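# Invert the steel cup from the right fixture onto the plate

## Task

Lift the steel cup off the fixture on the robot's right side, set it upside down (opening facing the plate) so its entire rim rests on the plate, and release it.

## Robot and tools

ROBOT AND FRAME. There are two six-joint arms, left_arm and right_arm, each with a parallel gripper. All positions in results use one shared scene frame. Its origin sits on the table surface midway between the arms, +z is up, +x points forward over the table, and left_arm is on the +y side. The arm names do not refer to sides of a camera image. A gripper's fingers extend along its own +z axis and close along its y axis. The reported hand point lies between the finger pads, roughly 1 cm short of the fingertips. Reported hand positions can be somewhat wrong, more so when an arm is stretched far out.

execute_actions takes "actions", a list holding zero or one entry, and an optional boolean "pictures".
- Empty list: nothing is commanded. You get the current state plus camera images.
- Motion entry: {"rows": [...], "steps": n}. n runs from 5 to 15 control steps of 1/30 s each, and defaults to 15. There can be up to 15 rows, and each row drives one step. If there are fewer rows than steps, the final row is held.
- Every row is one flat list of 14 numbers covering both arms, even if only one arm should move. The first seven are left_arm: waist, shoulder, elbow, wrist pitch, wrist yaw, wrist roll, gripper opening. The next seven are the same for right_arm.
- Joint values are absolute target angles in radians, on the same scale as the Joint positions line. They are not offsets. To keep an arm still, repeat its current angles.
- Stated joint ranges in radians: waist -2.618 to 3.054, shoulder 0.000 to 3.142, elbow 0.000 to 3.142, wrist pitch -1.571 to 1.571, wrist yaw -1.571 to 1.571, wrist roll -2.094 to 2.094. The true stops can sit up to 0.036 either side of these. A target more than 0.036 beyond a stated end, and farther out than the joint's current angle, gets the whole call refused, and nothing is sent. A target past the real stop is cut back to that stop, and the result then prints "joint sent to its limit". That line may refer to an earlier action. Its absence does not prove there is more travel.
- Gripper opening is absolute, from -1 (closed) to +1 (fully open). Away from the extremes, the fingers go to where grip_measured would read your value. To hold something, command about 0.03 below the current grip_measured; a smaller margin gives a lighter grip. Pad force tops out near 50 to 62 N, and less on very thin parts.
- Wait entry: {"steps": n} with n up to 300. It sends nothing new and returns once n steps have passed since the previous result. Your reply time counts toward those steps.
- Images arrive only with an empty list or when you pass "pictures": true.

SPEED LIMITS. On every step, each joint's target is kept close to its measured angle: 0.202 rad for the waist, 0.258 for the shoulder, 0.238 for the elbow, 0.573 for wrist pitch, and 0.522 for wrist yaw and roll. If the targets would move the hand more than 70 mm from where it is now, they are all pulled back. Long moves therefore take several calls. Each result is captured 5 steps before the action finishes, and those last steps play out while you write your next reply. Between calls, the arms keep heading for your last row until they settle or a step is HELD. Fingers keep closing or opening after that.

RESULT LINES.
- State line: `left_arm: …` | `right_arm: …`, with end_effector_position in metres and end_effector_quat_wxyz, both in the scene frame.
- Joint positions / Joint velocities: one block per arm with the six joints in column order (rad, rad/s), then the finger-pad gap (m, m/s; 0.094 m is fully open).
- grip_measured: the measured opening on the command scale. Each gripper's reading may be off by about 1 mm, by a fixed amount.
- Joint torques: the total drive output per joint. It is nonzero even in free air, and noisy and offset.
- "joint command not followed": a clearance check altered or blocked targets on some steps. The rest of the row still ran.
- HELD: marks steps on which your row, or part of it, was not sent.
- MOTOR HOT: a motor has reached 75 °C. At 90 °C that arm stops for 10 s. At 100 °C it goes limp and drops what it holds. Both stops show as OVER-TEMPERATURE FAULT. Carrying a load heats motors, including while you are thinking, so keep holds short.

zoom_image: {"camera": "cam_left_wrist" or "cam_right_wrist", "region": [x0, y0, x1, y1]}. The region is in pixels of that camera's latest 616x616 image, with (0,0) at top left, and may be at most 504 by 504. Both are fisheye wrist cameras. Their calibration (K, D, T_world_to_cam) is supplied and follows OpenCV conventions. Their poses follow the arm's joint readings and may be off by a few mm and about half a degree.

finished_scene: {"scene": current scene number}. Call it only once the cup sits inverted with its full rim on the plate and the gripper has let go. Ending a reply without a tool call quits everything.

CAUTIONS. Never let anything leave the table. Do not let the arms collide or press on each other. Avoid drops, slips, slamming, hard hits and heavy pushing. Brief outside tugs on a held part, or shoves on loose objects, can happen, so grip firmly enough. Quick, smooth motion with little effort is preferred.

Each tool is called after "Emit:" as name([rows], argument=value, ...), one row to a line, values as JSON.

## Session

Emit:
execute_actions(actions=[])

Scene clock: 0.00 s of 4800.00 s.
left_arm: end_effector_position=(+0.1039, -0.1566, +0.1311) grip_measured=+1.000 end_effector_quat_wxyz=(+0.547, +0.585, +0.531, -0.275) | right_arm: end_effector_position=(+0.3766, -0.4131, +0.1636) grip_measured=+1.000 end_effector_quat_wxyz=(+0.627, +0.119, +0.763, +0.106)
Joint positions: left_arm=[-1.621  1.476  0.395  0.823 -0.214  0.313  0.094] | right_arm=[-0.387  1.306  0.37   0.735 -0.263  0.27   0.094]
Joint velocities: left_arm=[ 0.012  0.017 -0.012 -0.037 -0.007  0.081  0.   ] | right_arm=[ 0.002 -0.007  0.007  0.051 -0.037 -0.022  0.   ]
Joint torques (N m, as the arm reports them, + toward a larger angle): no reading
camera_calibration (this result's frames):
cam_left_wrist: T_world_to_cam=[[-0.93346, -0.0654467, -0.352659, 0.12301], [0.122674, 0.865665, -0.48536, 0.197923], [0.33705, -0.496327, -0.800036, 0.123886], [0, 0, 0, 1]] pos_world=[0.0487886, -0.101796, 0.238558]
cam_right_wrist: T_world_to_cam=[[-0.067065, -0.88431, -0.462059, -0.262295], [-0.560206, 0.416589, -0.715977, 0.542907], [0.825634, 0.210831, -0.523334, -0.0252078], [0, 0, 0, 1]] pos_world=[0.307361, -0.452805, 0.254321]

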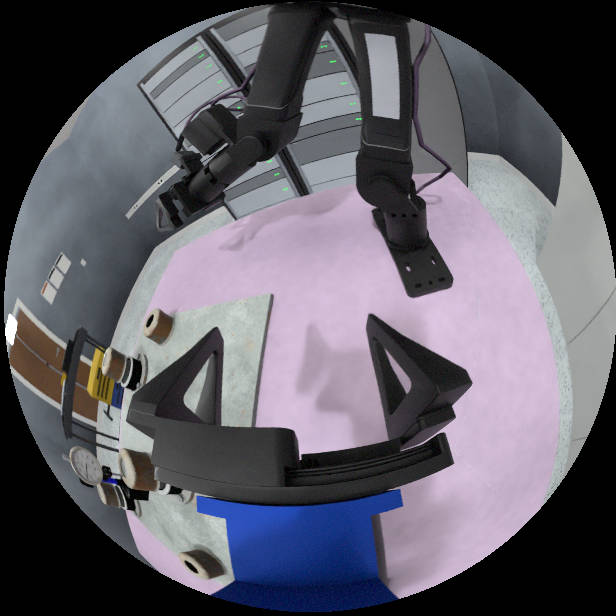

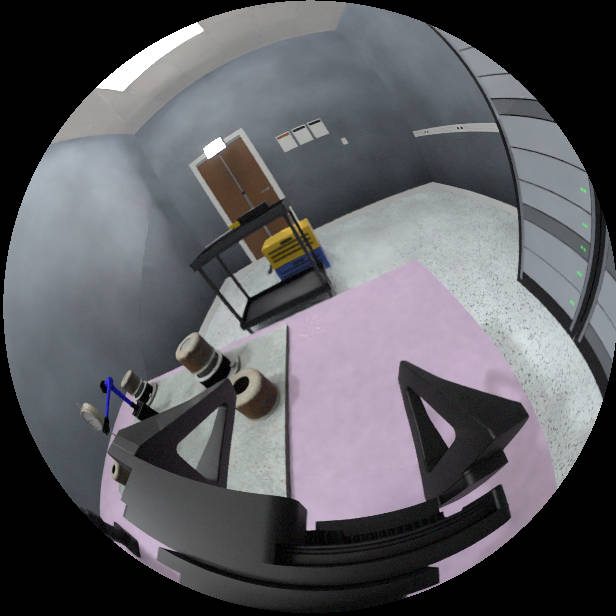

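Similar layout. Retract left, hover right.

Emit:
execute_actions([
  {"rows":[[-1.62,0.6,0.4,0,0,0,1,0,1.5,1.5,-0.5,0,0,1]]},
])

Emit:
execute_actions([
  {"steps":12},
])

Emit:
execute_actions([
  {"rows":[[-1.62,0.6,0.4,0,0,0,1,0.25,2.05,1.95,-0.68,0,0,1]]},
])

Emit:
execute_actions([
  {"steps":22},
], pictures=true)

Scene clock: 0.53 s of 4800.00 s.
left_arm: end_effector_position=(+0.0676, -0.0739, +0.2186) grip_measured=+1.000 end_effector_quat_wxyz=(+0.472, +0.542, +0.559, -0.413) | right_arm: end_effector_position=(+0.4292, -0.2869, +0.1596) grip_measured=+1.000 end_effector_quat_wxyz=(+0.404, -0.060, +0.911, +0.062)
Joint positions: left_arm=[-1.62   0.718  0.396  0.107 -0.03   0.045  0.094] | right_arm=[ 0.017  1.533  1.064 -0.261 -0.054  0.039  0.094]
Joint velocities: left_arm=[-0.017 -2.156 -0.017 -0.374  0.095 -0.256  0.   ] | right_arm=[-0.002  0.012  2.093 -1.897  0.139 -0.256  0.   ]
Joint torques (N m, as the arm reports them, + toward a larger angle): left_arm=[ 0.16  0.73  7.06  1.66  0.09 -0.06] | right_arm=[-1.42 -8.73 10.87  2.08  0.26 -0.04]
Steps of this call (steps 1 to 6: nothing new was sent; steps 7 to 16: the first 10 steps of this action). Readings (joint positions):
7: left_arm=[-1.620 1.446 0.398 0.752 -0.187 0.270] | right_arm=[-0.363 1.322 0.399 0.675 -0.221 0.237]
8: left_arm=[-1.620 1.378 0.397 0.623 -0.150 0.219] | right_arm=[-0.312 1.370 0.470 0.571 -0.170 0.196]
10: left_arm=[-1.620 1.218 0.396 0.403 -0.096 0.144] | right_arm=[-0.186 1.475 0.629 0.352 -0.103 0.131]
14: left_arm=[-1.620 0.882 0.396 0.157 -0.043 0.065] | right_arm=[0.003 1.533 0.921 -0.103 -0.063 0.057]
16: the state above

Scene clock: 0.93 s of 4800.00 s.
left_arm: end_effector_position=(+0.0630, -0.0571, +0.2328) grip_measured=+1.000 end_effector_quat_wxyz=(+0.470, +0.529, +0.555, -0.437) | right_arm: end_effector_position=(+0.4579, -0.2925, +0.3408) grip_measured=+1.000 end_effector_quat_wxyz=(+0.540, -0.058, +0.838, +0.047)
Joint positions: left_arm=[-1.62   0.597  0.396  0.023 -0.009  0.011  0.094] | right_arm=[ 0.012  1.485  1.492 -0.433 -0.013  0.012  0.094]
Joint velocities: left_arm=[ 0.012  0.007 -0.002 -0.168  0.007  0.066  0.   ] | right_arm=[-0.012  0.061 -0.027 -0.33   0.051 -0.051  0.   ]
Joint torques (N m, as the arm reports them, + toward a larger angle): left_arm=[-0.02  1.13  7.11  2.11  0.05 -0.11] | right_arm=[-1.06 -5.07  8.19  1.64  0.11 -0.05]
Kept back: nothing.
Steps of this call (steps 1 to 5: the last 5 steps of your previous action; steps 6 to 12: the robot went on to your last target). Readings (joint positions):
1: left_arm=[-1.620 0.657 0.396 0.102 -0.025 0.037] | right_arm=[0.015 1.533 1.136 -0.313 -0.045 0.033]
2: left_arm=[-1.620 0.618 0.396 0.102 -0.021 0.032] | right_arm=[0.013 1.533 1.204 -0.348 -0.039 0.029]
4: left_arm=[-1.620 0.597 0.396 0.095 -0.016 0.024] | right_arm=[0.012 1.533 1.333 -0.387 -0.029 0.024]
8: left_arm=[-1.620 0.597 0.396 0.043 -0.011 0.015] | right_arm=[0.012 1.505 1.481 -0.408 -0.018 0.015]
12: the state above

Scene clock: 1.27 s of 4800.00 s.
left_arm: end_effector_position=(+0.0627, -0.0566, +0.2304) grip_measured=+1.000 end_effector_quat_wxyz=(+0.466, +0.531, +0.558, -0.435) | right_arm: end_effector_position=(+0.5268, -0.1460, +0.2443) grip_measured=+1.000 end_effector_quat_wxyz=(+0.428, -0.168, +0.884, +0.086)
Joint positions: left_arm=[-1.62   0.597  0.396  0.013 -0.008  0.009  0.094] | right_arm=[ 0.253  2.     1.917 -0.584 -0.002  0.009  0.094]
Joint velocities: left_arm=[ 0.002  0.007  0.002 -0.022  0.037  0.007  0.   ] | right_arm=[ 0.198  1.238  0.125 -0.315 -0.037  0.037  0.   ]
Joint torques (N m, as the arm reports them, + toward a larger angle): left_arm=[-0.03  0.83  7.06  2.02  0.06 -0.17] | right_arm=[ -1.42 -12.32   9.53   1.07   0.1   -0.05]
Steps of this call (steps 1 to 10: the first 10 steps of this action). Readings (joint positions):
1: left_arm=[-1.620 0.597 0.396 0.020 -0.008 0.011] | right_arm=[0.024 1.507 1.517 -0.473 -0.004 0.012]
2: left_arm=[-1.620 0.597 0.396 0.018 -0.008 0.011] | right_arm=[0.049 1.548 1.571 -0.508 0.005 0.012]
4: left_arm=[-1.620 0.597 0.396 0.016 -0.008 0.010] | right_arm=[0.122 1.655 1.681 -0.538 0.007 0.012]
8: left_arm=[-1.620 0.597 0.396 0.014 -0.008 0.010] | right_arm=[0.232 1.903 1.883 -0.567 0.000 0.010]
10: the state above

Scene clock: 2.00 s of 4800.00 s.
left_arm: end_effector_position=(+0.0627, -0.0566, +0.2303) grip_measured=+1.000 end_effector_quat_wxyz=(+0.466, +0.532, +0.558, -0.435) | right_arm: end_effector_position=(+0.5163, -0.1478, +0.1933) grip_measured=+1.000 end_effector_quat_wxyz=(+0.357, -0.176, +0.915, +0.073)
Joint positions: left_arm=[-1.62   0.597  0.396  0.013 -0.007  0.009  0.094] | right_arm=[ 0.257  2.061  1.918 -0.683 -0.003  0.008  0.094]
Joint velocities: left_arm=[-0.022  0.027 -0.007 -0.066  0.022 -0.007  0.   ] | right_arm=[-0.002 -0.017 -0.002  0.007 -0.007  0.007  0.   ]
Joint torques (N m, as the arm reports them, + toward a larger angle): left_arm=[ 0.11  0.99  7.43  2.02  0.09 -0.12] | right_arm=[ -0.37 -11.67  10.41   1.47   0.01  -0.05]
Kept back: nothing.
Steps of this call (steps 1 to 5: the last 5 steps of your previous action; steps 6 to 22: the robot went on to your last target). Readings (joint positions):
1: left_arm=[-1.620 0.597 0.396 0.013 -0.008 0.009] | right_arm=[0.257 2.036 1.918 -0.597 -0.003 0.008]
2: left_arm=[-1.620 0.597 0.396 0.013 -0.007 0.009] | right_arm=[0.258 2.067 1.918 -0.619 -0.003 0.008]
4: left_arm=[-1.620 0.597 0.396 0.013 -0.007 0.009] | right_arm=[0.257 2.105 1.918 -0.658 -0.003 0.008]
8: left_arm=[-1.620 0.597 0.396 0.013 -0.007 0.009] | right_arm=[0.257 2.100 1.918 -0.686 -0.003 0.008]
22: the state above
camera_calibration (this result's frames):
cam_left_wrist: T_world_to_cam=[[-0.99888, 0.0406172, -0.0242773, 0.060538], [0.0469601, 0.787763, -0.614186, 0.194647], [-0.00582174, -0.614638, -0.788788, 0.278998], [0, 0, 0, 1]] pos_world=[0.0529538, 0.015688, 0.341089]
cam_right_wrist: T_world_to_cam=[[0.26392, -0.955994, -0.128145, -0.250629], [-0.926104, -0.214023, -0.310687, 0.549304], [0.269589, 0.200672, -0.941835, 0.185478], [0, 0, 0, 1]] pos_world=[0.524855, -0.159256, 0.313234]

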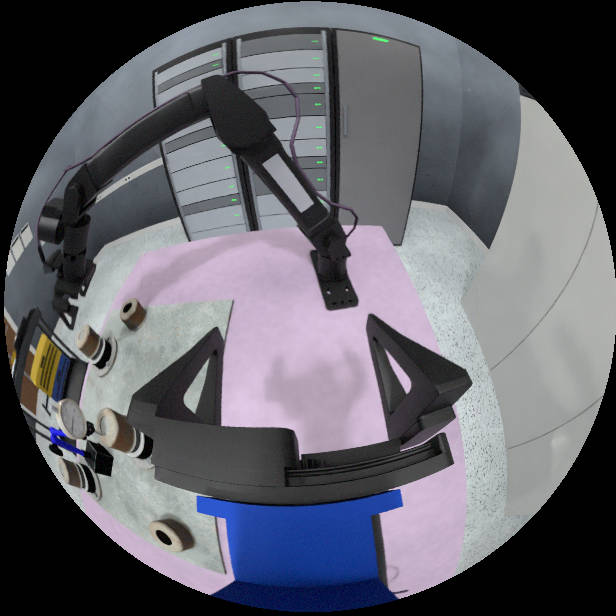

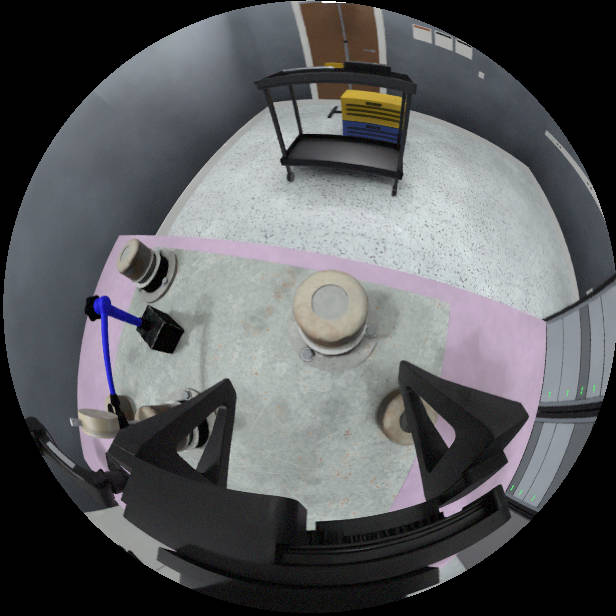

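Emit:
execute_actions([
  {"rows":[[-1.62,0.6,0.4,0,0,0,1,0.23,2.15,2.1,-0.74,0,0,1],[-1.62,0.6,0.4,0,0,0,1,0.23,2.2,2.15,-0.74,0,0,1],[-1.62,0.6,0.4,0,0,0,1,0.23,2.25,2.2,-0.74,0,0,1],[-1.62,0.6,0.4,0,0,0,1,0.23,2.3,2.25,-0.74,0,0,1],[-1.62,0.6,0.4,0,0,0,1,0.23,2.33,2.3,-0.74,0,0,1],[-1.62,0.6,0.4,0,0,0,1,0.23,2.36,2.34,-0.74,0,0,1],[-1.62,0.6,0.4,0,0,0,1,0.23,2.38,2.37,-0.74,0,0,1],[-1.62,0.6,0.4,0,0,0,1,0.23,2.4,2.37,-0.74,0,0,1],[-1.62,0.6,0.4,0,0,0,1,0.23,2.41,2.37,-0.74,0,0,1],[-1.62,0.6,0.4,0,0,0,1,0.23,2.425,2.37,-0.74,0,0,1]]},
])

Emit:
execute_actions([
  {"steps":20},
], pictures=true)

Scene clock: 2.60 s of 4800.00 s.
left_arm: end_effector_position=(+0.0627, -0.0566, +0.2303) grip_measured=+1.000 end_effector_quat_wxyz=(+0.466, +0.531, +0.558, -0.435) | right_arm: end_effector_position=(+0.5909, -0.1308, +0.1729) grip_measured=+1.000 end_effector_quat_wxyz=(+0.383, -0.165, +0.906, +0.074)
Joint positions: left_arm=[-1.62   0.597  0.396  0.013 -0.007  0.009  0.094] | right_arm=[ 0.238  2.39   2.336 -0.715 -0.003  0.008  0.094]
Joint velocities: left_arm=[ 0.002  0.002 -0.007 -0.007 -0.007 -0.022  0.   ] | right_arm=[ 0.002  0.559  0.081 -0.022 -0.007 -0.007  0.   ]
Joint torques (N m, as the arm reports them, + toward a larger angle): left_arm=[ 0.17  0.8   7.03  2.03  0.11 -0.06] | right_arm=[ -0.84 -13.03   9.95   1.33   0.05  -0.05]
Steps of this call (steps 1 to 8: the robot went on to your last target; steps 9 to 18: the first 10 steps of this action). Readings (joint positions):
9: left_arm=[-1.620 0.597 0.396 0.013 -0.007 0.009] | right_arm=[0.256 2.075 1.947 -0.708 -0.003 0.008]
10: left_arm=[-1.620 0.597 0.396 0.013 -0.007 0.009] | right_arm=[0.254 2.109 2.008 -0.731 -0.003 0.008]
12: left_arm=[-1.620 0.597 0.396 0.013 -0.007 0.009] | right_arm=[0.248 2.192 2.138 -0.728 -0.003 0.008]
16: left_arm=[-1.620 0.597 0.396 0.013 -0.007 0.009] | right_arm=[0.239 2.344 2.316 -0.715 -0.003 0.008]
18: the state above

Scene clock: 3.27 s of 4800.00 s.
left_arm: end_effector_position=(+0.0627, -0.0566, +0.2303) grip_measured=+1.000 end_effector_quat_wxyz=(+0.466, +0.531, +0.558, -0.435) | right_arm: end_effector_position=(+0.5875, -0.1321, +0.1327) grip_measured=+1.000 end_effector_quat_wxyz=(+0.343, -0.168, +0.922, +0.067)
Joint positions: left_arm=[-1.62   0.597  0.396  0.013 -0.007  0.009  0.094] | right_arm=[ 0.238  2.447  2.337 -0.746 -0.003  0.008  0.094]
Joint velocities: left_arm=[-0.012  0.007  0.002  0.022 -0.022 -0.007  0.   ] | right_arm=[ 0.012 -0.007  0.017  0.037 -0.051 -0.007  0.   ]
Joint torques (N m, as the arm reports them, + toward a larger angle): left_arm=[ 0.01  0.81  7.24  2.04  0.12 -0.1 ] | right_arm=[ -0.72 -14.94  10.38   1.48   0.05  -0.05]
Kept back: nothing.
Steps of this call (steps 1 to 5: the last 5 steps of your previous action; steps 6 to 20: the robot went on to your last target). Readings (joint positions):
1: left_arm=[-1.620 0.597 0.396 0.013 -0.007 0.009] | right_arm=[0.238 2.407 2.337 -0.716 -0.003 0.008]
2: left_arm=[-1.620 0.597 0.396 0.013 -0.007 0.009] | right_arm=[0.238 2.422 2.337 -0.721 -0.003 0.008]
4: left_arm=[-1.620 0.597 0.396 0.013 -0.007 0.009] | right_arm=[0.238 2.444 2.337 -0.734 -0.003 0.008]
8: left_arm=[-1.620 0.597 0.396 0.013 -0.007 0.009] | right_arm=[0.238 2.453 2.337 -0.747 -0.003 0.008]
20: the state above
camera_calibration (this result's frames):
cam_left_wrist: T_world_to_cam=[[-0.998892, 0.0405453, -0.0239045, 0.0604489], [0.0466741, 0.787753, -0.614221, 0.194673], [-0.00607293, -0.614656, -0.788772, 0.279009], [0, 0, 0, 1]] pos_world=[0.0529901, 0.0156897, 0.341091]
cam_right_wrist: T_world_to_cam=[[0.241674, -0.962334, -0.124529, -0.250454], [-0.938531, -0.199217, -0.281909, 0.605161], [0.246482, 0.185005, -0.951325, 0.118851], [0, 0, 0, 1]] pos_world=[0.599195, -0.14245, 0.252477]

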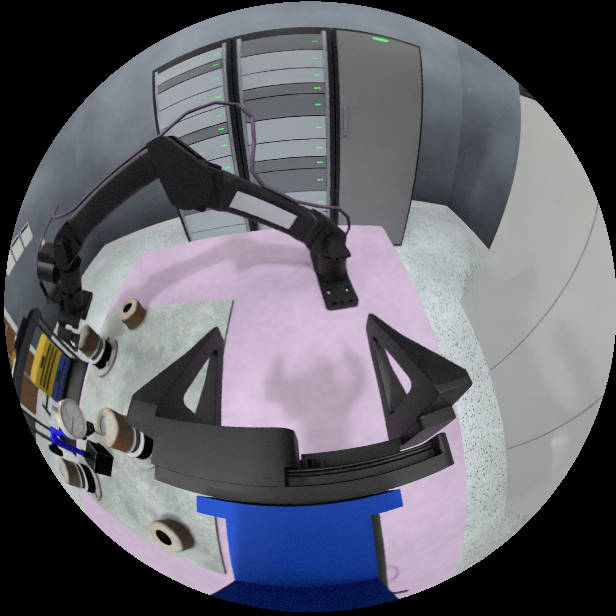

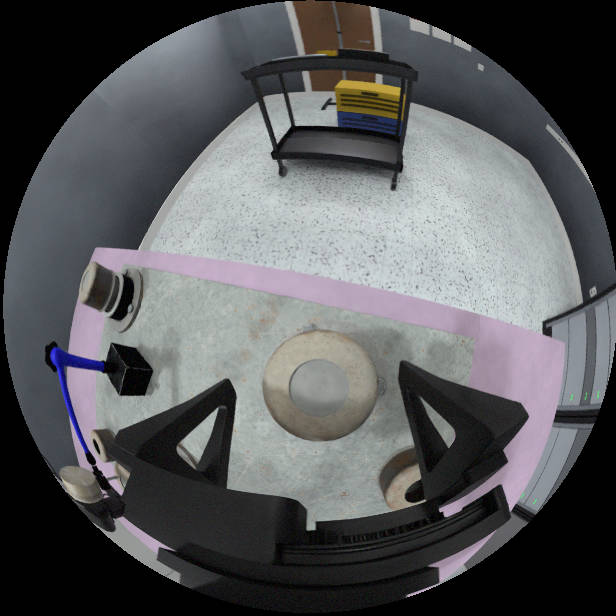

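Emit:
execute_actions([
  {"rows":[[-1.62,0.6,0.4,0,0,0,1,0.235,2.42,2.25,-0.64,0,0,1]],"steps":9},
])

Emit:
execute_actions([
  {"rows":[[-1.62,0.6,0.4,0,0,0,1,0.235,2.42,2.17,-0.56,0,0,1]],"steps":9},
])

Emit:
execute_actions([
  {"rows":[[-1.62,0.6,0.4,0,0,0,1,0.235,2.42,2.10,-0.5,0,0,1]]},
])

Emit:
execute_actions([
  {"rows":[[-1.62,0.6,0.4,0,0,0,1,0.235,2.42,2.10,-0.5,0,0,0.5]]},
], pictures=true)

Scene clock: 3.57 s of 4800.00 s.
left_arm: end_effector_position=(+0.0627, -0.0566, +0.2303) grip_measured=+1.000 end_effector_quat_wxyz=(+0.466, +0.531, +0.558, -0.435) | right_arm: end_effector_position=(+0.5887, -0.1316, +0.1257) grip_measured=+1.000 end_effector_quat_wxyz=(+0.349, -0.167, +0.920, +0.068)
Joint positions: left_arm=[-1.62   0.597  0.396  0.013 -0.007  0.009  0.094] | right_arm=[ 0.238  2.434  2.278 -0.688 -0.003  0.008  0.094]
Joint velocities: left_arm=[ 0.002  0.012  0.007 -0.037  0.037  0.081  0.   ] | right_arm=[-0.007  0.002 -0.252  0.242 -0.022  0.037  0.   ]
Joint torques (N m, as the arm reports them, + toward a larger angle): left_arm=[-0.07  0.98  7.23  2.06  0.09 -0.11] | right_arm=[ -0.26 -14.31   6.2    1.51   0.03  -0.07]
Steps of this call (steps 1 to 5: the robot went on to your last target; steps 6 to 9: the first 4 steps of this action). Readings (joint positions):
6: left_arm=[-1.620 0.597 0.396 0.013 -0.007 0.009] | right_arm=[0.238 2.443 2.322 -0.730 -0.003 0.008]
7: left_arm=[-1.620 0.597 0.396 0.013 -0.007 0.009] | right_arm=[0.238 2.436 2.302 -0.710 -0.003 0.008]
9: the state above

Scene clock: 3.87 s of 4800.00 s.
left_arm: end_effector_position=(+0.0627, -0.0566, +0.2303) grip_measured=+1.000 end_effector_quat_wxyz=(+0.466, +0.531, +0.558, -0.435) | right_arm: end_effector_position=(+0.5909, -0.1308, +0.1141) grip_measured=+1.000 end_effector_quat_wxyz=(+0.357, -0.167, +0.916, +0.069)
Joint positions: left_arm=[-1.62   0.597  0.396  0.013 -0.007  0.009  0.094] | right_arm=[ 0.238  2.423  2.201 -0.604 -0.003  0.008  0.094]
Joint velocities: left_arm=[-0.002  0.022  0.002 -0.037  0.051 -0.081  0.   ] | right_arm=[-0.007  0.046 -0.32   0.168 -0.022 -0.022  0.   ]
Joint torques (N m, as the arm reports them, + toward a larger angle): left_arm=[-0.04  1.06  7.15  2.02  0.11 -0.1 ] | right_arm=[ -0.53 -13.64   6.25   1.55  -0.01  -0.05]
Steps of this call (steps 1 to 5: the last 5 steps of your previous action; steps 6 to 9: the first 4 steps of this action). Readings (joint positions):
6: left_arm=[-1.620 0.597 0.396 0.013 -0.007 0.009] | right_arm=[0.238 2.431 2.247 -0.651 -0.003 0.008]
7: left_arm=[-1.620 0.597 0.396 0.013 -0.007 0.009] | right_arm=[0.238 2.424 2.226 -0.628 -0.003 0.008]
9: the state above

Scene clock: 4.37 s of 4800.00 s.
left_arm: end_effector_position=(+0.0627, -0.0566, +0.2303) grip_measured=+1.000 end_effector_quat_wxyz=(+0.466, +0.531, +0.558, -0.435) | right_arm: end_effector_position=(+0.5880, -0.1319, +0.0862) grip_measured=+1.000 end_effector_quat_wxyz=(+0.349, -0.167, +0.920, +0.068)
Joint positions: left_arm=[-1.62   0.597  0.396  0.013 -0.007  0.009  0.094] | right_arm=[ 0.238  2.428  2.111 -0.526 -0.003  0.008  0.094]
Joint velocities: left_arm=[ 0.007 -0.007 -0.002 -0.022  0.037  0.037  0.   ] | right_arm=[-0.002 -0.002  0.002  0.081  0.022  0.037  0.   ]
Joint torques (N m, as the arm reports them, + toward a larger angle): left_arm=[ 0.08  0.9   7.17  1.99  0.09 -0.13] | right_arm=[ -0.39 -14.09   6.48   1.57   0.04  -0.05]
Steps of this call (steps 1 to 5: the last 5 steps of your previous action; steps 6 to 15: the first 10 steps of this action). Readings (joint positions):
6: left_arm=[-1.620 0.597 0.396 0.013 -0.007 0.009] | right_arm=[0.238 2.428 2.168 -0.575 -0.003 0.008]
7: left_arm=[-1.620 0.597 0.396 0.013 -0.007 0.009] | right_arm=[0.238 2.423 2.151 -0.556 -0.003 0.008]
9: left_arm=[-1.620 0.597 0.396 0.013 -0.007 0.009] | right_arm=[0.238 2.423 2.129 -0.537 -0.003 0.008]
13: left_arm=[-1.620 0.597 0.396 0.013 -0.007 0.009] | right_arm=[0.238 2.428 2.111 -0.529 -0.003 0.008]
15: the state above

Scene clock: 4.87 s of 4800.00 s.
left_arm: end_effector_position=(+0.0627, -0.0566, +0.2303) grip_measured=+1.000 end_effector_quat_wxyz=(+0.466, +0.531, +0.558, -0.435) | right_arm: end_effector_position=(+0.5909, -0.1322, +0.0885) grip_measured=+0.505 end_effector_quat_wxyz=(+0.356, -0.166, +0.917, +0.066)
Joint positions: left_arm=[-1.62   0.597  0.396  0.013 -0.007  0.009  0.094] | right_arm=[ 0.237  2.428  2.111 -0.513  0.002  0.007  0.071]
Joint velocities: left_arm=[ 0.012  0.002 -0.002  0.037 -0.081  0.022  0.   ] | right_arm=[ 0.007  0.002 -0.007 -0.037  0.051 -0.037  0.001]
Joint torques (N m, as the arm reports them, + toward a larger angle): left_arm=[-0.14  0.81  7.24  2.    0.09 -0.08] | right_arm=[ -0.16 -13.97   6.56   1.57   0.01  -0.03]
Steps of this call (steps 1 to 5: the last 5 steps of your previous action; steps 6 to 15: the first 10 steps of this action). Readings (joint positions):
6: left_arm=[-1.620 0.597 0.396 0.013 -0.007 0.009] | right_arm=[0.238 2.428 2.111 -0.514 -0.003 0.008]
7: left_arm=[-1.620 0.597 0.396 0.013 -0.007 0.009] | right_arm=[0.238 2.428 2.111 -0.514 -0.003 0.008]
9: left_arm=[-1.620 0.597 0.396 0.013 -0.007 0.009] | right_arm=[0.237 2.428 2.111 -0.513 0.001 0.008]
13: left_arm=[-1.620 0.597 0.396 0.013 -0.007 0.009] | right_arm=[0.237 2.428 2.111 -0.513 0.002 0.007]
15: the state above
camera_calibration (this result's frames):
cam_left_wrist: T_world_to_cam=[[-0.998892, 0.0405453, -0.0239045, 0.0604489], [0.0466741, 0.787753, -0.614221, 0.194673], [-0.00607293, -0.614656, -0.788772, 0.279009], [0, 0, 0, 1]] pos_world=[0.0529901, 0.0156897, 0.341091]
cam_right_wrist: T_world_to_cam=[[0.242066, -0.962359, -0.123567, -0.257183], [-0.931432, -0.19482, -0.307377, 0.594516], [0.271734, 0.189499, -0.943531, 0.0609635], [0, 0, 0, 1]] pos_world=[0.59944, -0.143232, 0.208482]

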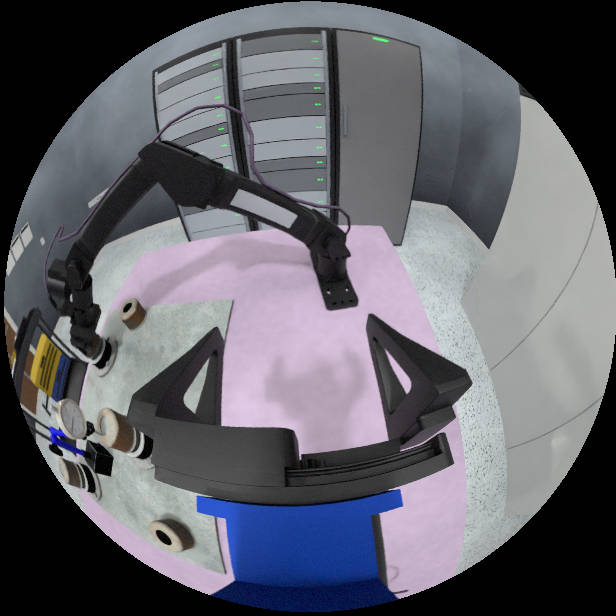

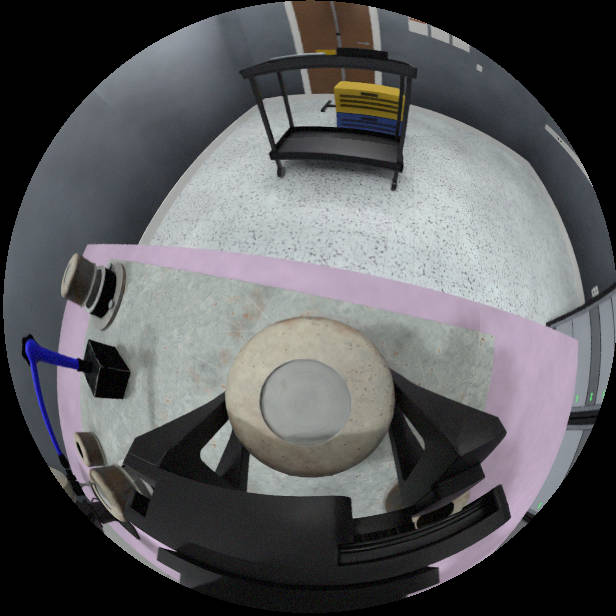

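Emit:
execute_actions([
  {"rows":[[-1.62,0.6,0.4,0,0,0,1,0.237,2.4,2.14,-0.48,0,0,0.45]],"steps":10},
])

Emit:
execute_actions([
  {"rows":[[-1.62,0.6,0.4,0,0,0,1,0.237,2.39,2.19,-0.51,0,0,0.45]],"steps":10},
])

Emit:
execute_actions([
  {"rows":[[-1.62,0.6,0.4,0,0,0,1,0.237,2.395,2.24,-0.56,0,0,0.45]],"steps":10},
])

Emit:
execute_actions([
  {"rows":[[-1.62,0.6,0.4,0,0,0,1,0.237,2.4,2.29,-0.61,0,0,0.45]]},
])

Scene clock: 5.27 s of 4800.00 s.
left_arm: end_effector_position=(+0.0627, -0.0566, +0.2303) grip_measured=+1.000 end_effector_quat_wxyz=(+0.466, +0.531, +0.558, -0.435) | right_arm: end_effector_position=(+0.5911, -0.1321, +0.0887) grip_measured=+0.483 end_effector_quat_wxyz=(+0.356, -0.166, +0.917, +0.067)
Joint positions: left_arm=[-1.62   0.597  0.396  0.013 -0.007  0.009  0.094] | right_arm=[ 0.237  2.428  2.111 -0.511  0.002  0.007  0.07 ]
Joint velocities: left_arm=[-0.007  0.012  0.002  0.037  0.007  0.022  0.   ] | right_arm=[ 0.002 -0.027  0.017 -0.022 -0.037  0.037  0.   ]
Joint torques (N m, as the arm reports them, + toward a larger angle): left_arm=[ 0.03  0.71  7.31  1.99  0.03 -0.07] | right_arm=[  0.22 -15.51  10.13   1.76   0.03  -0.01]
Steps of this call (steps 1 to 5: the last 5 steps of your previous action; steps 6 to 7: the robot went on to your last target; steps 8 to 12: the first 5 steps of this action). Readings (joint positions):
8: left_arm=[-1.620 0.597 0.396 0.013 -0.007 0.009] | right_arm=[0.237 2.428 2.111 -0.512 0.002 0.007]
9: left_arm=[-1.620 0.597 0.396 0.013 -0.007 0.009] | right_arm=[0.237 2.428 2.111 -0.511 0.002 0.007]
11: left_arm=[-1.620 0.597 0.396 0.013 -0.007 0.009] | right_arm=[0.237 2.428 2.111 -0.511 0.002 0.007]
12: the state above

Scene clock: 5.60 s of 4800.00 s.
left_arm: end_effector_position=(+0.0627, -0.0566, +0.2303) grip_measured=+1.000 end_effector_quat_wxyz=(+0.466, +0.531, +0.558, -0.435) | right_arm: end_effector_position=(+0.5913, -0.1320, +0.0968) grip_measured=+0.483 end_effector_quat_wxyz=(+0.356, -0.167, +0.917, +0.066)
Joint positions: left_arm=[-1.62   0.597  0.396  0.013 -0.007  0.009  0.094] | right_arm=[ 0.237  2.427  2.142 -0.544  0.002  0.007  0.07 ]
Joint velocities: left_arm=[-0.007  0.002  0.007  0.007 -0.095  0.007  0.   ] | right_arm=[ 0.012 -0.032  0.085 -0.154  0.007 -0.022  0.   ]
Joint torques (N m, as the arm reports them, + toward a larger angle): left_arm=[ 0.13  0.91  7.28  2.02  0.09 -0.12] | right_arm=[  0.   -15.93  11.37   1.94  -0.01  -0.04]
Steps of this call (steps 1 to 5: the last 5 steps of your previous action; steps 6 to 10: the first 5 steps of this action). Readings (joint positions):
6: left_arm=[-1.620 0.597 0.396 0.013 -0.007 0.009] | right_arm=[0.237 2.428 2.118 -0.517 0.002 0.007]
7: left_arm=[-1.620 0.597 0.396 0.013 -0.007 0.009] | right_arm=[0.237 2.429 2.126 -0.525 0.002 0.007]
9: left_arm=[-1.620 0.597 0.396 0.013 -0.007 0.009] | right_arm=[0.237 2.429 2.138 -0.539 0.002 0.007]
10: the state above

Scene clock: 5.93 s of 4800.00 s.
left_arm: end_effector_position=(+0.0627, -0.0566, +0.2302) grip_measured=+1.000 end_effector_quat_wxyz=(+0.466, +0.532, +0.558, -0.435) | right_arm: end_effector_position=(+0.5913, -0.1322, +0.1067) grip_measured=+0.483 end_effector_quat_wxyz=(+0.354, -0.167, +0.918, +0.066)
Joint positions: left_arm=[-1.62   0.597  0.396  0.012 -0.007  0.009  0.094] | right_arm=[ 0.237  2.431  2.19  -0.594  0.003  0.007  0.07 ]
Joint velocities: left_arm=[-0.012 -0.002 -0.017 -0.081 -0.007  0.022  0.   ] | right_arm=[-0.002 -0.027  0.144 -0.168 -0.066 -0.007 -0.001]
Joint torques (N m, as the arm reports them, + toward a larger angle): left_arm=[ 0.17  1.08  7.28  2.08  0.06 -0.13] | right_arm=[  0.   -15.95  11.37   1.99   0.    -0.03]
Steps of this call (steps 1 to 5: the last 5 steps of your previous action; steps 6 to 10: the first 5 steps of this action). Readings (joint positions):
6: left_arm=[-1.620 0.597 0.396 0.012 -0.007 0.009] | right_arm=[0.237 2.428 2.155 -0.558 0.002 0.007]
7: left_arm=[-1.620 0.597 0.396 0.012 -0.007 0.009] | right_arm=[0.237 2.431 2.168 -0.570 0.002 0.007]
9: left_arm=[-1.620 0.597 0.396 0.012 -0.007 0.009] | right_arm=[0.237 2.431 2.184 -0.588 0.003 0.007]
10: the state above

Scene clock: 6.43 s of 4800.00 s.
left_arm: end_effector_position=(+0.0627, -0.0566, +0.2302) grip_measured=+1.000 end_effector_quat_wxyz=(+0.466, +0.532, +0.558, -0.435) | right_arm: end_effector_position=(+0.5911, -0.1323, +0.1191) grip_measured=+0.483 end_effector_quat_wxyz=(+0.353, -0.167, +0.918, +0.066)
Joint positions: left_arm=[-1.62   0.597  0.396  0.012 -0.007  0.009  0.094] | right_arm=[ 0.237  2.434  2.247 -0.649  0.003  0.007  0.07 ]
Joint velocities: left_arm=[-0.012 -0.007  0.002 -0.051 -0.007  0.051  0.   ] | right_arm=[ 0.002  0.017  0.007  0.022  0.051  0.051 -0.   ]
Joint torques (N m, as the arm reports them, + toward a larger angle): left_arm=[-0.01  0.78  7.15  2.07  0.1  -0.13] | right_arm=[ -0.08 -16.09  11.38   1.82  -0.02  -0.02]
Steps of this call (steps 1 to 5: the last 5 steps of your previous action; steps 6 to 15: the first 10 steps of this action). Readings (joint positions):
6: left_arm=[-1.620 0.597 0.396 0.012 -0.007 0.009] | right_arm=[0.237 2.431 2.205 -0.609 0.003 0.007]
7: left_arm=[-1.620 0.597 0.396 0.012 -0.007 0.009] | right_arm=[0.237 2.435 2.218 -0.621 0.003 0.007]
9: left_arm=[-1.620 0.597 0.396 0.012 -0.007 0.009] | right_arm=[0.237 2.435 2.235 -0.637 0.003 0.007]
13: left_arm=[-1.620 0.597 0.396 0.012 -0.007 0.009] | right_arm=[0.237 2.434 2.247 -0.649 0.003 0.007]
15: the state above

Emit:
execute_actions([
  {"rows":[[-1.62,0.6,0.4,0,0,0,1,0.237,2.408,2.35,-0.66,0,0,0.45]],"steps":10},
])

Emit:
execute_actions([
  {"rows":[[-1.62,0.6,0.4,0,0,0,1,0.237,2.415,2.41,-0.71,0,0,0.45]],"steps":10},
])

Emit:
execute_actions([
  {"rows":[[-1.62,0.6,0.4,0,0,0,1,0.237,2.37,2.43,-0.75,0,0,0.45]],"steps":10},
])

Emit:
execute_actions([
  {"rows":[[-1.62,0.6,0.4,0,0,0,1,0.237,2.25,2.35,-0.85,0,0,0.45]]},
])

Scene clock: 6.83 s of 4800.00 s.
left_arm: end_effector_position=(+0.0627, -0.0566, +0.2302) grip_measured=+1.000 end_effector_quat_wxyz=(+0.466, +0.532, +0.558, -0.435) | right_arm: end_effector_position=(+0.5928, -0.1318, +0.1303) grip_measured=+0.483 end_effector_quat_wxyz=(+0.356, -0.166, +0.917, +0.066)
Joint positions: left_arm=[-1.62   0.597  0.396  0.012 -0.007  0.009  0.094] | right_arm=[ 0.237  2.442  2.3   -0.688  0.003  0.007  0.07 ]
Joint velocities: left_arm=[ 0.002 -0.017 -0.002 -0.066 -0.051  0.037  0.   ] | right_arm=[-0.002 -0.012  0.217 -0.051 -0.007 -0.022  0.   ]
Joint torques (N m, as the arm reports them, + toward a larger angle): left_arm=[ 0.11  0.95  7.43  2.02  0.07 -0.06] | right_arm=[  0.   -15.96  10.84   1.73  -0.05  -0.01]
Steps of this call (steps 1 to 5: the last 5 steps of your previous action; steps 6 to 7: the robot went on to your last target; steps 8 to 12: the first 5 steps of this action). Readings (joint positions):
8: left_arm=[-1.620 0.597 0.396 0.012 -0.007 0.009] | right_arm=[0.237 2.436 2.258 -0.659 0.003 0.007]
9: left_arm=[-1.620 0.597 0.396 0.012 -0.007 0.009] | right_arm=[0.237 2.441 2.274 -0.672 0.003 0.007]
11: left_arm=[-1.620 0.597 0.396 0.012 -0.007 0.009] | right_arm=[0.237 2.442 2.292 -0.688 0.003 0.007]
12: the state above

Scene clock: 7.17 s of 4800.00 s.
left_arm: end_effector_position=(+0.0627, -0.0566, +0.2302) grip_measured=+1.000 end_effector_quat_wxyz=(+0.466, +0.532, +0.558, -0.435) | right_arm: end_effector_position=(+0.5948, -0.1310, +0.1452) grip_measured=+0.483 end_effector_quat_wxyz=(+0.363, -0.166, +0.914, +0.067)
Joint positions: left_arm=[-1.62   0.597  0.396  0.012 -0.007  0.009  0.094] | right_arm=[ 0.237  2.448  2.362 -0.728  0.003  0.007  0.07 ]
Joint velocities: left_arm=[-0.017 -0.007 -0.012 -0.007 -0.022 -0.022  0.   ] | right_arm=[ 0.022  0.017  0.222 -0.051 -0.037 -0.037 -0.   ]
Joint torques (N m, as the arm reports them, + toward a larger angle): left_arm=[-0.01  0.86  7.21  2.05  0.05 -0.13] | right_arm=[ -0.18 -15.87  10.6    1.68  -0.08  -0.01]
Steps of this call (steps 1 to 5: the last 5 steps of your previous action; steps 6 to 10: the first 5 steps of this action). Readings (joint positions):
6: left_arm=[-1.620 0.597 0.396 0.012 -0.007 0.009] | right_arm=[0.237 2.444 2.322 -0.699 0.003 0.007]
7: left_arm=[-1.620 0.597 0.396 0.012 -0.007 0.009] | right_arm=[0.237 2.448 2.337 -0.714 0.003 0.007]
9: left_arm=[-1.620 0.597 0.396 0.012 -0.007 0.009] | right_arm=[0.237 2.448 2.355 -0.727 0.003 0.007]
10: the state above

Scene clock: 7.50 s of 4800.00 s.
left_arm: end_effector_position=(+0.0627, -0.0566, +0.2302) grip_measured=+1.000 end_effector_quat_wxyz=(+0.466, +0.532, +0.558, -0.435) | right_arm: end_effector_position=(+0.5880, -0.1336, +0.1571) grip_measured=+0.483 end_effector_quat_wxyz=(+0.359, -0.166, +0.916, +0.066)
Joint positions: left_arm=[-1.62   0.597  0.396  0.012 -0.007  0.009  0.094] | right_arm=[ 0.237  2.425  2.374 -0.773  0.003  0.007  0.07 ]
Joint velocities: left_arm=[ 0.007  0.022 -0.002 -0.037 -0.037 -0.051  0.   ] | right_arm=[ 0.007 -0.144  0.115 -0.154 -0.125  0.022 -0.   ]
Joint torques (N m, as the arm reports them, + toward a larger angle): left_arm=[ 0.18  0.99  7.41  2.05  0.09 -0.05] | right_arm=[ -0.06 -16.62  11.72   1.94  -0.05  -0.05]
Steps of this call (steps 1 to 5: the last 5 steps of your previous action; steps 6 to 10: the first 5 steps of this action). Readings (joint positions):
6: left_arm=[-1.620 0.597 0.396 0.012 -0.007 0.009] | right_arm=[0.237 2.446 2.372 -0.736 0.003 0.007]
7: left_arm=[-1.620 0.597 0.396 0.012 -0.007 0.009] | right_arm=[0.237 2.443 2.372 -0.749 0.003 0.007]
9: left_arm=[-1.620 0.597 0.396 0.012 -0.007 0.009] | right_arm=[0.237 2.431 2.372 -0.767 0.003 0.007]
10: the state above

Scene clock: 8.00 s of 4800.00 s.
left_arm: end_effector_position=(+0.0627, -0.0566, +0.2302) grip_measured=+1.000 end_effector_quat_wxyz=(+0.466, +0.532, +0.558, -0.435) | right_arm: end_effector_position=(+0.5540, -0.1467, +0.2227) grip_measured=+0.483 end_effector_quat_wxyz=(+0.366, -0.166, +0.913, +0.068)
Joint positions: left_arm=[-1.62   0.597  0.396  0.012 -0.007  0.009  0.094] | right_arm=[ 0.237  2.262  2.346 -0.891  0.003  0.007  0.07 ]
Joint velocities: left_arm=[ 0.017 -0.002  0.007 -0.007 -0.022 -0.081  0.   ] | right_arm=[ 0.017 -0.022  0.002 -1.033 -0.051  0.007 -0.   ]
Joint torques (N m, as the arm reports them, + toward a larger angle): left_arm=[ 0.01  1.02  7.3   2.07  0.06 -0.11] | right_arm=[ -0.03 -13.02   7.37   3.33  -0.04  -0.03]
Steps of this call (steps 1 to 5: the last 5 steps of your previous action; steps 6 to 15: the first 10 steps of this action). Readings (joint positions):
6: left_arm=[-1.620 0.597 0.396 0.012 -0.007 0.009] | right_arm=[0.237 2.389 2.382 -0.780 0.003 0.007]
7: left_arm=[-1.620 0.597 0.396 0.012 -0.007 0.009] | right_arm=[0.237 2.369 2.362 -0.800 0.003 0.007]
9: left_arm=[-1.620 0.597 0.396 0.012 -0.007 0.009] | right_arm=[0.237 2.328 2.346 -0.849 0.003 0.007]
13: left_arm=[-1.620 0.597 0.396 0.012 -0.007 0.009] | right_arm=[0.237 2.273 2.346 -0.865 0.003 0.007]
15: the state above

Emit:
execute_actions([
  {"rows":[[-1.62,0.6,0.4,0,0,0,1,0.3,1.9,1.9,-0.8,0,0,0.45]],"steps":12},
])

Emit:
execute_actions([
  {"rows":[[-1.62,0.6,0.4,0,0,0,1,0.38,1.38,1.03,-0.44,0,0,0.45]]},
])

Emit:
execute_actions([
  {"steps":14},
])

Emit:
execute_actions([
  {"rows":[[-1.62,0.6,0.4,0,0,0,1,0.38,1.45,0.85,-0.18,0,0,0.45]]},
])

Emit:
execute_actions([
  {"rows":[[-1.62,0.6,0.4,0,0,0,1,0.38,1.51,0.75,-0.01,0,0,0.45]]},
], pictures=true)

Scene clock: 8.47 s of 4800.00 s.
left_arm: end_effector_position=(+0.0627, -0.0566, +0.2302) grip_measured=+1.000 end_effector_quat_wxyz=(+0.466, +0.532, +0.558, -0.435) | right_arm: end_effector_position=(+0.4583, -0.1570, +0.1399) grip_measured=+0.483 end_effector_quat_wxyz=(+0.212, -0.198, +0.956, +0.044)
Joint positions: left_arm=[-1.62   0.597  0.396  0.012 -0.007  0.009  0.094] | right_arm=[ 0.286  2.087  1.915 -0.963  0.003  0.007  0.07 ]
Joint velocities: left_arm=[-0.002 -0.022  0.002 -0.037 -0.037 -0.022  0.   ] | right_arm=[ 0.173 -0.926 -0.252  0.168 -0.022  0.007 -0.001]
Joint torques (N m, as the arm reports them, + toward a larger angle): left_arm=[ 0.29  1.07  7.13  2.09  0.16 -0.16] | right_arm=[ -0.57 -14.73   8.17   1.71   0.03   0.  ]
Steps of this call (steps 1 to 5: the last 5 steps of your previous action; steps 6 to 7: the robot went on to your last target; steps 8 to 14: the first 7 steps of this action). Readings (joint positions):
8: left_arm=[-1.620 0.597 0.396 0.012 -0.007 0.009] | right_arm=[0.240 2.328 2.241 -1.069 0.004 0.007]
9: left_arm=[-1.620 0.597 0.396 0.012 -0.007 0.009] | right_arm=[0.244 2.291 2.151 -1.010 0.005 0.007]
11: left_arm=[-1.620 0.597 0.396 0.012 -0.007 0.009] | right_arm=[0.260 2.194 1.989 -0.959 0.006 0.007]
14: the state above

Scene clock: 8.97 s of 4800.00 s.
left_arm: end_effector_position=(+0.0627, -0.0566, +0.2302) grip_measured=+1.000 end_effector_quat_wxyz=(+0.466, +0.532, +0.558, -0.435) | right_arm: end_effector_position=(+0.3506, -0.1577, +0.2602) grip_measured=+0.483 end_effector_quat_wxyz=(+0.443, -0.225, +0.859, +0.121)
Joint positions: left_arm=[-1.62   0.597  0.396  0.012 -0.007  0.009  0.094] | right_arm=[ 0.386  1.33   1.204 -0.491 -0.005  0.007  0.07 ]
Joint velocities: left_arm=[ 0.002 -0.007 -0.002 -0.007 -0.022  0.022  0.   ] | right_arm=[-0.017 -0.339 -1.477  0.227 -0.007  0.007 -0.001]
Joint torques (N m, as the arm reports them, + toward a larger angle): left_arm=[ 0.19  1.02  7.11  2.04  0.09 -0.14] | right_arm=[-0.09  0.14  4.52  1.59 -0.01 -0.03]
Steps of this call (steps 1 to 5: the last 5 steps of your previous action; steps 6 to 15: the first 10 steps of this action). Readings (joint positions):
6: left_arm=[-1.620 0.597 0.396 0.012 -0.007 0.009] | right_arm=[0.300 1.893 1.868 -0.825 0.004 0.007]
7: left_arm=[-1.620 0.597 0.396 0.012 -0.007 0.009] | right_arm=[0.307 1.835 1.799 -0.748 0.008 0.007]
9: left_arm=[-1.620 0.597 0.396 0.012 -0.007 0.009] | right_arm=[0.336 1.696 1.642 -0.638 0.009 0.007]
13: left_arm=[-1.620 0.597 0.396 0.012 -0.007 0.009] | right_arm=[0.386 1.395 1.323 -0.524 -0.005 0.007]
15: the state above

Scene clock: 9.43 s of 4800.00 s.
left_arm: end_effector_position=(+0.0627, -0.0566, +0.2302) grip_measured=+1.000 end_effector_quat_wxyz=(+0.466, +0.532, +0.558, -0.435) | right_arm: end_effector_position=(+0.3254, -0.1720, +0.1435) grip_measured=+0.483 end_effector_quat_wxyz=(+0.319, -0.239, +0.913, +0.088)
Joint positions: left_arm=[-1.62   0.597  0.396  0.012 -0.007  0.009  0.094] | right_arm=[ 0.386  1.409  1.004 -0.492 -0.005  0.007  0.07 ]
Joint velocities: left_arm=[ 0.007  0.007  0.002  0.022 -0.007  0.022  0.   ] | right_arm=[-0.007 -0.017 -0.002  0.081 -0.022 -0.037 -0.   ]
Joint torques (N m, as the arm reports them, + toward a larger angle): left_arm=[ 0.23  0.95  7.17  2.07  0.08 -0.09] | right_arm=[-0.7  -6.91  9.8   1.72  0.05 -0.07]
Kept back: nothing.
Steps of this call (steps 1 to 5: the last 5 steps of your previous action; steps 6 to 14: the robot went on to your last target). Readings (joint positions):
1: left_arm=[-1.620 0.597 0.396 0.012 -0.007 0.009] | right_arm=[0.386 1.327 1.156 -0.482 -0.005 0.007]
2: left_arm=[-1.620 0.597 0.396 0.012 -0.007 0.009] | right_arm=[0.386 1.337 1.112 -0.477 -0.005 0.007]
4: left_arm=[-1.620 0.597 0.396 0.012 -0.007 0.009] | right_arm=[0.386 1.378 1.047 -0.487 -0.005 0.007]
8: left_arm=[-1.620 0.597 0.396 0.012 -0.007 0.009] | right_arm=[0.386 1.424 1.004 -0.522 -0.005 0.007]
14: the state above

Scene clock: 9.77 s of 4800.00 s.
left_arm: end_effector_position=(+0.0627, -0.0566, +0.2302) grip_measured=+1.000 end_effector_quat_wxyz=(+0.466, +0.532, +0.558, -0.435) | right_arm: end_effector_position=(+0.3231, -0.1734, +0.0866) grip_measured=+0.483 end_effector_quat_wxyz=(+0.310, -0.240, +0.916, +0.086)
Joint positions: left_arm=[-1.62   0.597  0.396  0.012 -0.007  0.009  0.094] | right_arm=[ 0.386  1.475  0.838 -0.279 -0.005  0.007  0.07 ]
Joint velocities: left_arm=[ 0.002 -0.012 -0.002  0.037 -0.051 -0.007  0.   ] | right_arm=[ 0.002  0.007 -0.002  0.271  0.007 -0.037 -0.001]
Joint torques (N m, as the arm reports them, + toward a larger angle): left_arm=[-0.13  0.94  7.17  2.03  0.07 -0.13] | right_arm=[-0.41 -7.06  7.92  1.99  0.12  0.01]
Steps of this call (steps 1 to 10: the first 10 steps of this action). Readings (joint positions):
1: left_arm=[-1.620 0.597 0.396 0.012 -0.007 0.009] | right_arm=[0.386 1.409 0.981 -0.449 -0.005 0.007]
2: left_arm=[-1.620 0.597 0.396 0.012 -0.007 0.009] | right_arm=[0.386 1.410 0.946 -0.379 -0.005 0.007]
4: left_arm=[-1.620 0.597 0.396 0.012 -0.007 0.009] | right_arm=[0.386 1.434 0.889 -0.310 -0.005 0.007]
8: left_arm=[-1.620 0.597 0.396 0.012 -0.007 0.009] | right_arm=[0.386 1.475 0.840 -0.287 -0.005 0.007]
10: the state above

Scene clock: 10.27 s of 4800.00 s.
left_arm: end_effector_position=(+0.0627, -0.0566, +0.2302) grip_measured=+1.000 end_effector_quat_wxyz=(+0.466, +0.532, +0.558, -0.435) | right_arm: end_effector_position=(+0.3284, -0.1703, +0.0629) grip_measured=+0.483 end_effector_quat_wxyz=(+0.331, -0.238, +0.909, +0.091)
Joint positions: left_arm=[-1.62   0.597  0.396  0.012 -0.007  0.009  0.094] | right_arm=[ 0.386  1.526  0.747 -0.091 -0.005  0.007  0.07 ]
Joint velocities: left_arm=[ 0.022  0.007 -0.007  0.007 -0.007 -0.066  0.   ] | right_arm=[ 0.017  0.002  0.037  0.139  0.007 -0.022  0.   ]
Joint torques (N m, as the arm reports them, + toward a larger angle): left_arm=[-0.08  1.    7.22  2.05  0.09 -0.07] | right_arm=[-0.64 -6.54  6.82  2.    0.05 -0.06]
Steps of this call (steps 1 to 5: the last 5 steps of your previous action; steps 6 to 15: the first 10 steps of this action). Readings (joint positions):
6: left_arm=[-1.620 0.597 0.396 0.012 -0.007 0.009] | right_arm=[0.386 1.477 0.825 -0.209 -0.005 0.007]
7: left_arm=[-1.620 0.597 0.396 0.012 -0.007 0.009] | right_arm=[0.386 1.481 0.806 -0.163 -0.005 0.007]
9: left_arm=[-1.620 0.597 0.396 0.012 -0.007 0.009] | right_arm=[0.386 1.499 0.776 -0.116 -0.005 0.007]
13: left_arm=[-1.620 0.597 0.396 0.012 -0.007 0.009] | right_arm=[0.386 1.525 0.748 -0.097 -0.005 0.007]
15: the state above
camera_calibration (this result's frames):
cam_left_wrist: T_world_to_cam=[[-0.998892, 0.0405544, -0.0238695, 0.0604375], [0.046662, 0.787986, -0.613922, 0.194546], [-0.00608841, -0.614356, -0.789006, 0.279018], [0, 0, 0, 1]] pos_world=[0.0529914, 0.0156653, 0.341026]
cam_right_wrist: T_world_to_cam=[[0.382995, -0.915442, -0.123619, -0.27178], [-0.901039, -0.340726, -0.268395, 0.297454], [0.20358, 0.214179, -0.955344, 0.142669], [0, 0, 0, 1]] pos_world=[0.343063, -0.178006, 0.182536]

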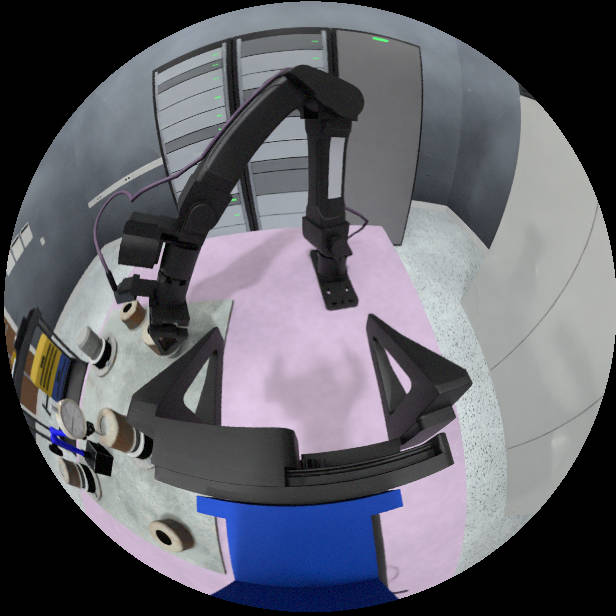

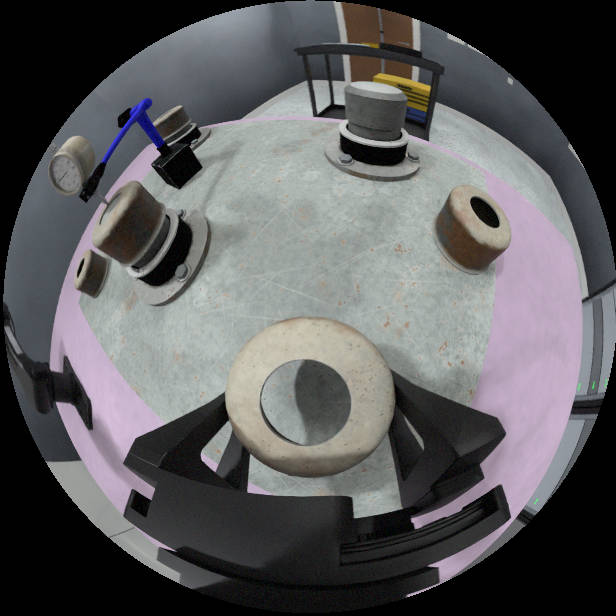

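Emit:
execute_actions([
  {"rows":[[-1.62,0.6,0.4,0,0,0,1,0.38,1.56,0.70,0.1,0,0,0.45]]},
])

Emit:
execute_actions([
  {"rows":[[-1.62,0.6,0.4,0,0,0,1,0.38,1.585,0.675,0.15,0,0,0.45]]},
])

Emit:
execute_actions([
  {"rows":[[-1.62,0.6,0.4,0,0,0,1,0.38,1.61,0.66,0.185,0,0,0.45]]},
])

Emit:
execute_actions([
  {"rows":[[-1.62,0.6,0.4,0,0,0,1,0.38,1.63,0.645,0.21,0,0,0.45]]},
])

Scene clock: 10.77 s of 4800.00 s.
left_arm: end_effector_position=(+0.0627, -0.0566, +0.2302) grip_measured=+1.000 end_effector_quat_wxyz=(+0.466, +0.532, +0.558, -0.435) | right_arm: end_effector_position=(+0.3330, -0.1677, +0.0493) grip_measured=+0.483 end_effector_quat_wxyz=(+0.345, -0.236, +0.903, +0.095)
Joint positions: left_arm=[-1.62   0.597  0.396  0.012 -0.007  0.009  0.094] | right_arm=[ 0.386  1.571  0.702  0.031 -0.005  0.007  0.07 ]
Joint velocities: left_arm=[-0.012 -0.002 -0.007 -0.007  0.007 -0.007  0.   ] | right_arm=[-0.012  0.002 -0.012  0.11  -0.051 -0.051  0.   ]
Joint torques (N m, as the arm reports them, + toward a larger angle): left_arm=[ 0.    0.94  7.06  2.04  0.07 -0.1 ] | right_arm=[-0.61 -6.31  6.19  2.    0.1  -0.06]
Steps of this call (steps 1 to 5: the last 5 steps of your previous action; steps 6 to 15: the first 10 steps of this action). Readings (joint positions):
6: left_arm=[-1.620 0.597 0.396 0.012 -0.007 0.009] | right_arm=[0.386 1.529 0.741 -0.047 -0.005 0.007]
7: left_arm=[-1.620 0.597 0.396 0.012 -0.007 0.009] | right_arm=[0.386 1.536 0.732 -0.018 -0.005 0.007]
9: left_arm=[-1.620 0.597 0.396 0.012 -0.007 0.009] | right_arm=[0.386 1.554 0.718 0.014 -0.005 0.007]
13: left_arm=[-1.620 0.597 0.396 0.012 -0.007 0.009] | right_arm=[0.386 1.571 0.703 0.027 -0.005 0.007]
15: the state above

Scene clock: 11.27 s of 4800.00 s.
left_arm: end_effector_position=(+0.0627, -0.0566, +0.2302) grip_measured=+1.000 end_effector_quat_wxyz=(+0.466, +0.532, +0.558, -0.435) | right_arm: end_effector_position=(+0.3354, -0.1664, +0.0441) grip_measured=+0.483 end_effector_quat_wxyz=(+0.354, -0.236, +0.900, +0.097)
Joint positions: left_arm=[-1.62   0.597  0.396  0.012 -0.007  0.009  0.094] | right_arm=[ 0.386  1.592  0.681  0.092 -0.005  0.007  0.07 ]
Joint velocities: left_arm=[-0.007 -0.012  0.002  0.022 -0.022 -0.037  0.   ] | right_arm=[ 0.002 -0.017 -0.007  0.081 -0.007 -0.051 -0.001]
Joint torques (N m, as the arm reports them, + toward a larger angle): left_arm=[ 0.24  0.93  7.22  1.99  0.14 -0.09] | right_arm=[-0.6  -6.24  5.74  1.98  0.07 -0.06]
Steps of this call (steps 1 to 5: the last 5 steps of your previous action; steps 6 to 15: the first 10 steps of this action). Readings (joint positions):
6: left_arm=[-1.620 0.597 0.396 0.012 -0.007 0.009] | right_arm=[0.386 1.573 0.699 0.056 -0.005 0.007]
7: left_arm=[-1.620 0.597 0.396 0.012 -0.007 0.009] | right_arm=[0.386 1.576 0.695 0.070 -0.005 0.007]
9: left_arm=[-1.620 0.597 0.396 0.012 -0.007 0.009] | right_arm=[0.386 1.584 0.688 0.084 -0.005 0.007]
13: left_arm=[-1.620 0.597 0.396 0.012 -0.007 0.009] | right_arm=[0.386 1.592 0.681 0.090 -0.005 0.007]
15: the state above

Scene clock: 11.77 s of 4800.00 s.
left_arm: end_effector_position=(+0.0627, -0.0566, +0.2302) grip_measured=+1.000 end_effector_quat_wxyz=(+0.466, +0.532, +0.558, -0.435) | right_arm: end_effector_position=(+0.3352, -0.1664, +0.0359) grip_measured=+0.483 end_effector_quat_wxyz=(+0.353, -0.236, +0.900, +0.097)
Joint positions: left_arm=[-1.62   0.597  0.396  0.012 -0.007  0.009  0.094] | right_arm=[ 0.386  1.616  0.666  0.13  -0.005  0.007  0.07 ]
Joint velocities: left_arm=[ 0.007  0.012 -0.007 -0.037  0.022 -0.022  0.   ] | right_arm=[-0.002 -0.037 -0.017  0.095 -0.007  0.007 -0.001]
Joint torques (N m, as the arm reports them, + toward a larger angle): left_arm=[ 0.05  1.16  7.23  2.06  0.03 -0.14] | right_arm=[-0.57 -6.33  5.53  2.01  0.09 -0.01]
Steps of this call (steps 1 to 5: the last 5 steps of your previous action; steps 6 to 15: the first 10 steps of this action). Readings (joint positions):
6: left_arm=[-1.620 0.597 0.396 0.012 -0.007 0.009] | right_arm=[0.386 1.594 0.679 0.105 -0.005 0.007]
7: left_arm=[-1.620 0.597 0.396 0.012 -0.007 0.009] | right_arm=[0.386 1.598 0.677 0.116 -0.005 0.007]
9: left_arm=[-1.620 0.597 0.396 0.012 -0.007 0.009] | right_arm=[0.386 1.608 0.673 0.127 -0.005 0.007]
13: left_arm=[-1.620 0.597 0.396 0.012 -0.007 0.009] | right_arm=[0.386 1.616 0.666 0.129 -0.005 0.007]
15: the state above

Scene clock: 12.27 s of 4800.00 s.
left_arm: end_effector_position=(+0.0627, -0.0566, +0.2302) grip_measured=+1.000 end_effector_quat_wxyz=(+0.466, +0.532, +0.558, -0.435) | right_arm: end_effector_position=(+0.3355, -0.1663, +0.0307) grip_measured=+0.483 end_effector_quat_wxyz=(+0.355, -0.236, +0.900, +0.097)
Joint positions: left_arm=[-1.62   0.597  0.396  0.012 -0.007  0.009  0.094] | right_arm=[ 0.386  1.634  0.654  0.163 -0.005  0.006  0.07 ]
Joint velocities: left_arm=[-0.002  0.002 -0.017  0.022 -0.022  0.007  0.   ] | right_arm=[ 0.002  0.012  0.032 -0.022 -0.007 -0.007 -0.   ]
Joint torques (N m, as the arm reports them, + toward a larger angle): left_arm=[ 0.11  0.91  7.2   2.08  0.09 -0.1 ] | right_arm=[-0.69 -6.32  5.21  1.94  0.07 -0.09]
Steps of this call (steps 1 to 5: the last 5 steps of your previous action; steps 6 to 15: the first 10 steps of this action). Readings (joint positions):
6: left_arm=[-1.620 0.597 0.396 0.012 -0.007 0.009] | right_arm=[0.386 1.618 0.664 0.140 -0.005 0.007]
7: left_arm=[-1.620 0.597 0.396 0.012 -0.007 0.009] | right_arm=[0.386 1.621 0.662 0.148 -0.005 0.007]
9: left_arm=[-1.620 0.597 0.396 0.012 -0.007 0.009] | right_arm=[0.386 1.629 0.658 0.156 -0.005 0.007]
13: left_arm=[-1.620 0.597 0.396 0.012 -0.007 0.009] | right_arm=[0.386 1.634 0.654 0.162 -0.005 0.006]
15: the state above


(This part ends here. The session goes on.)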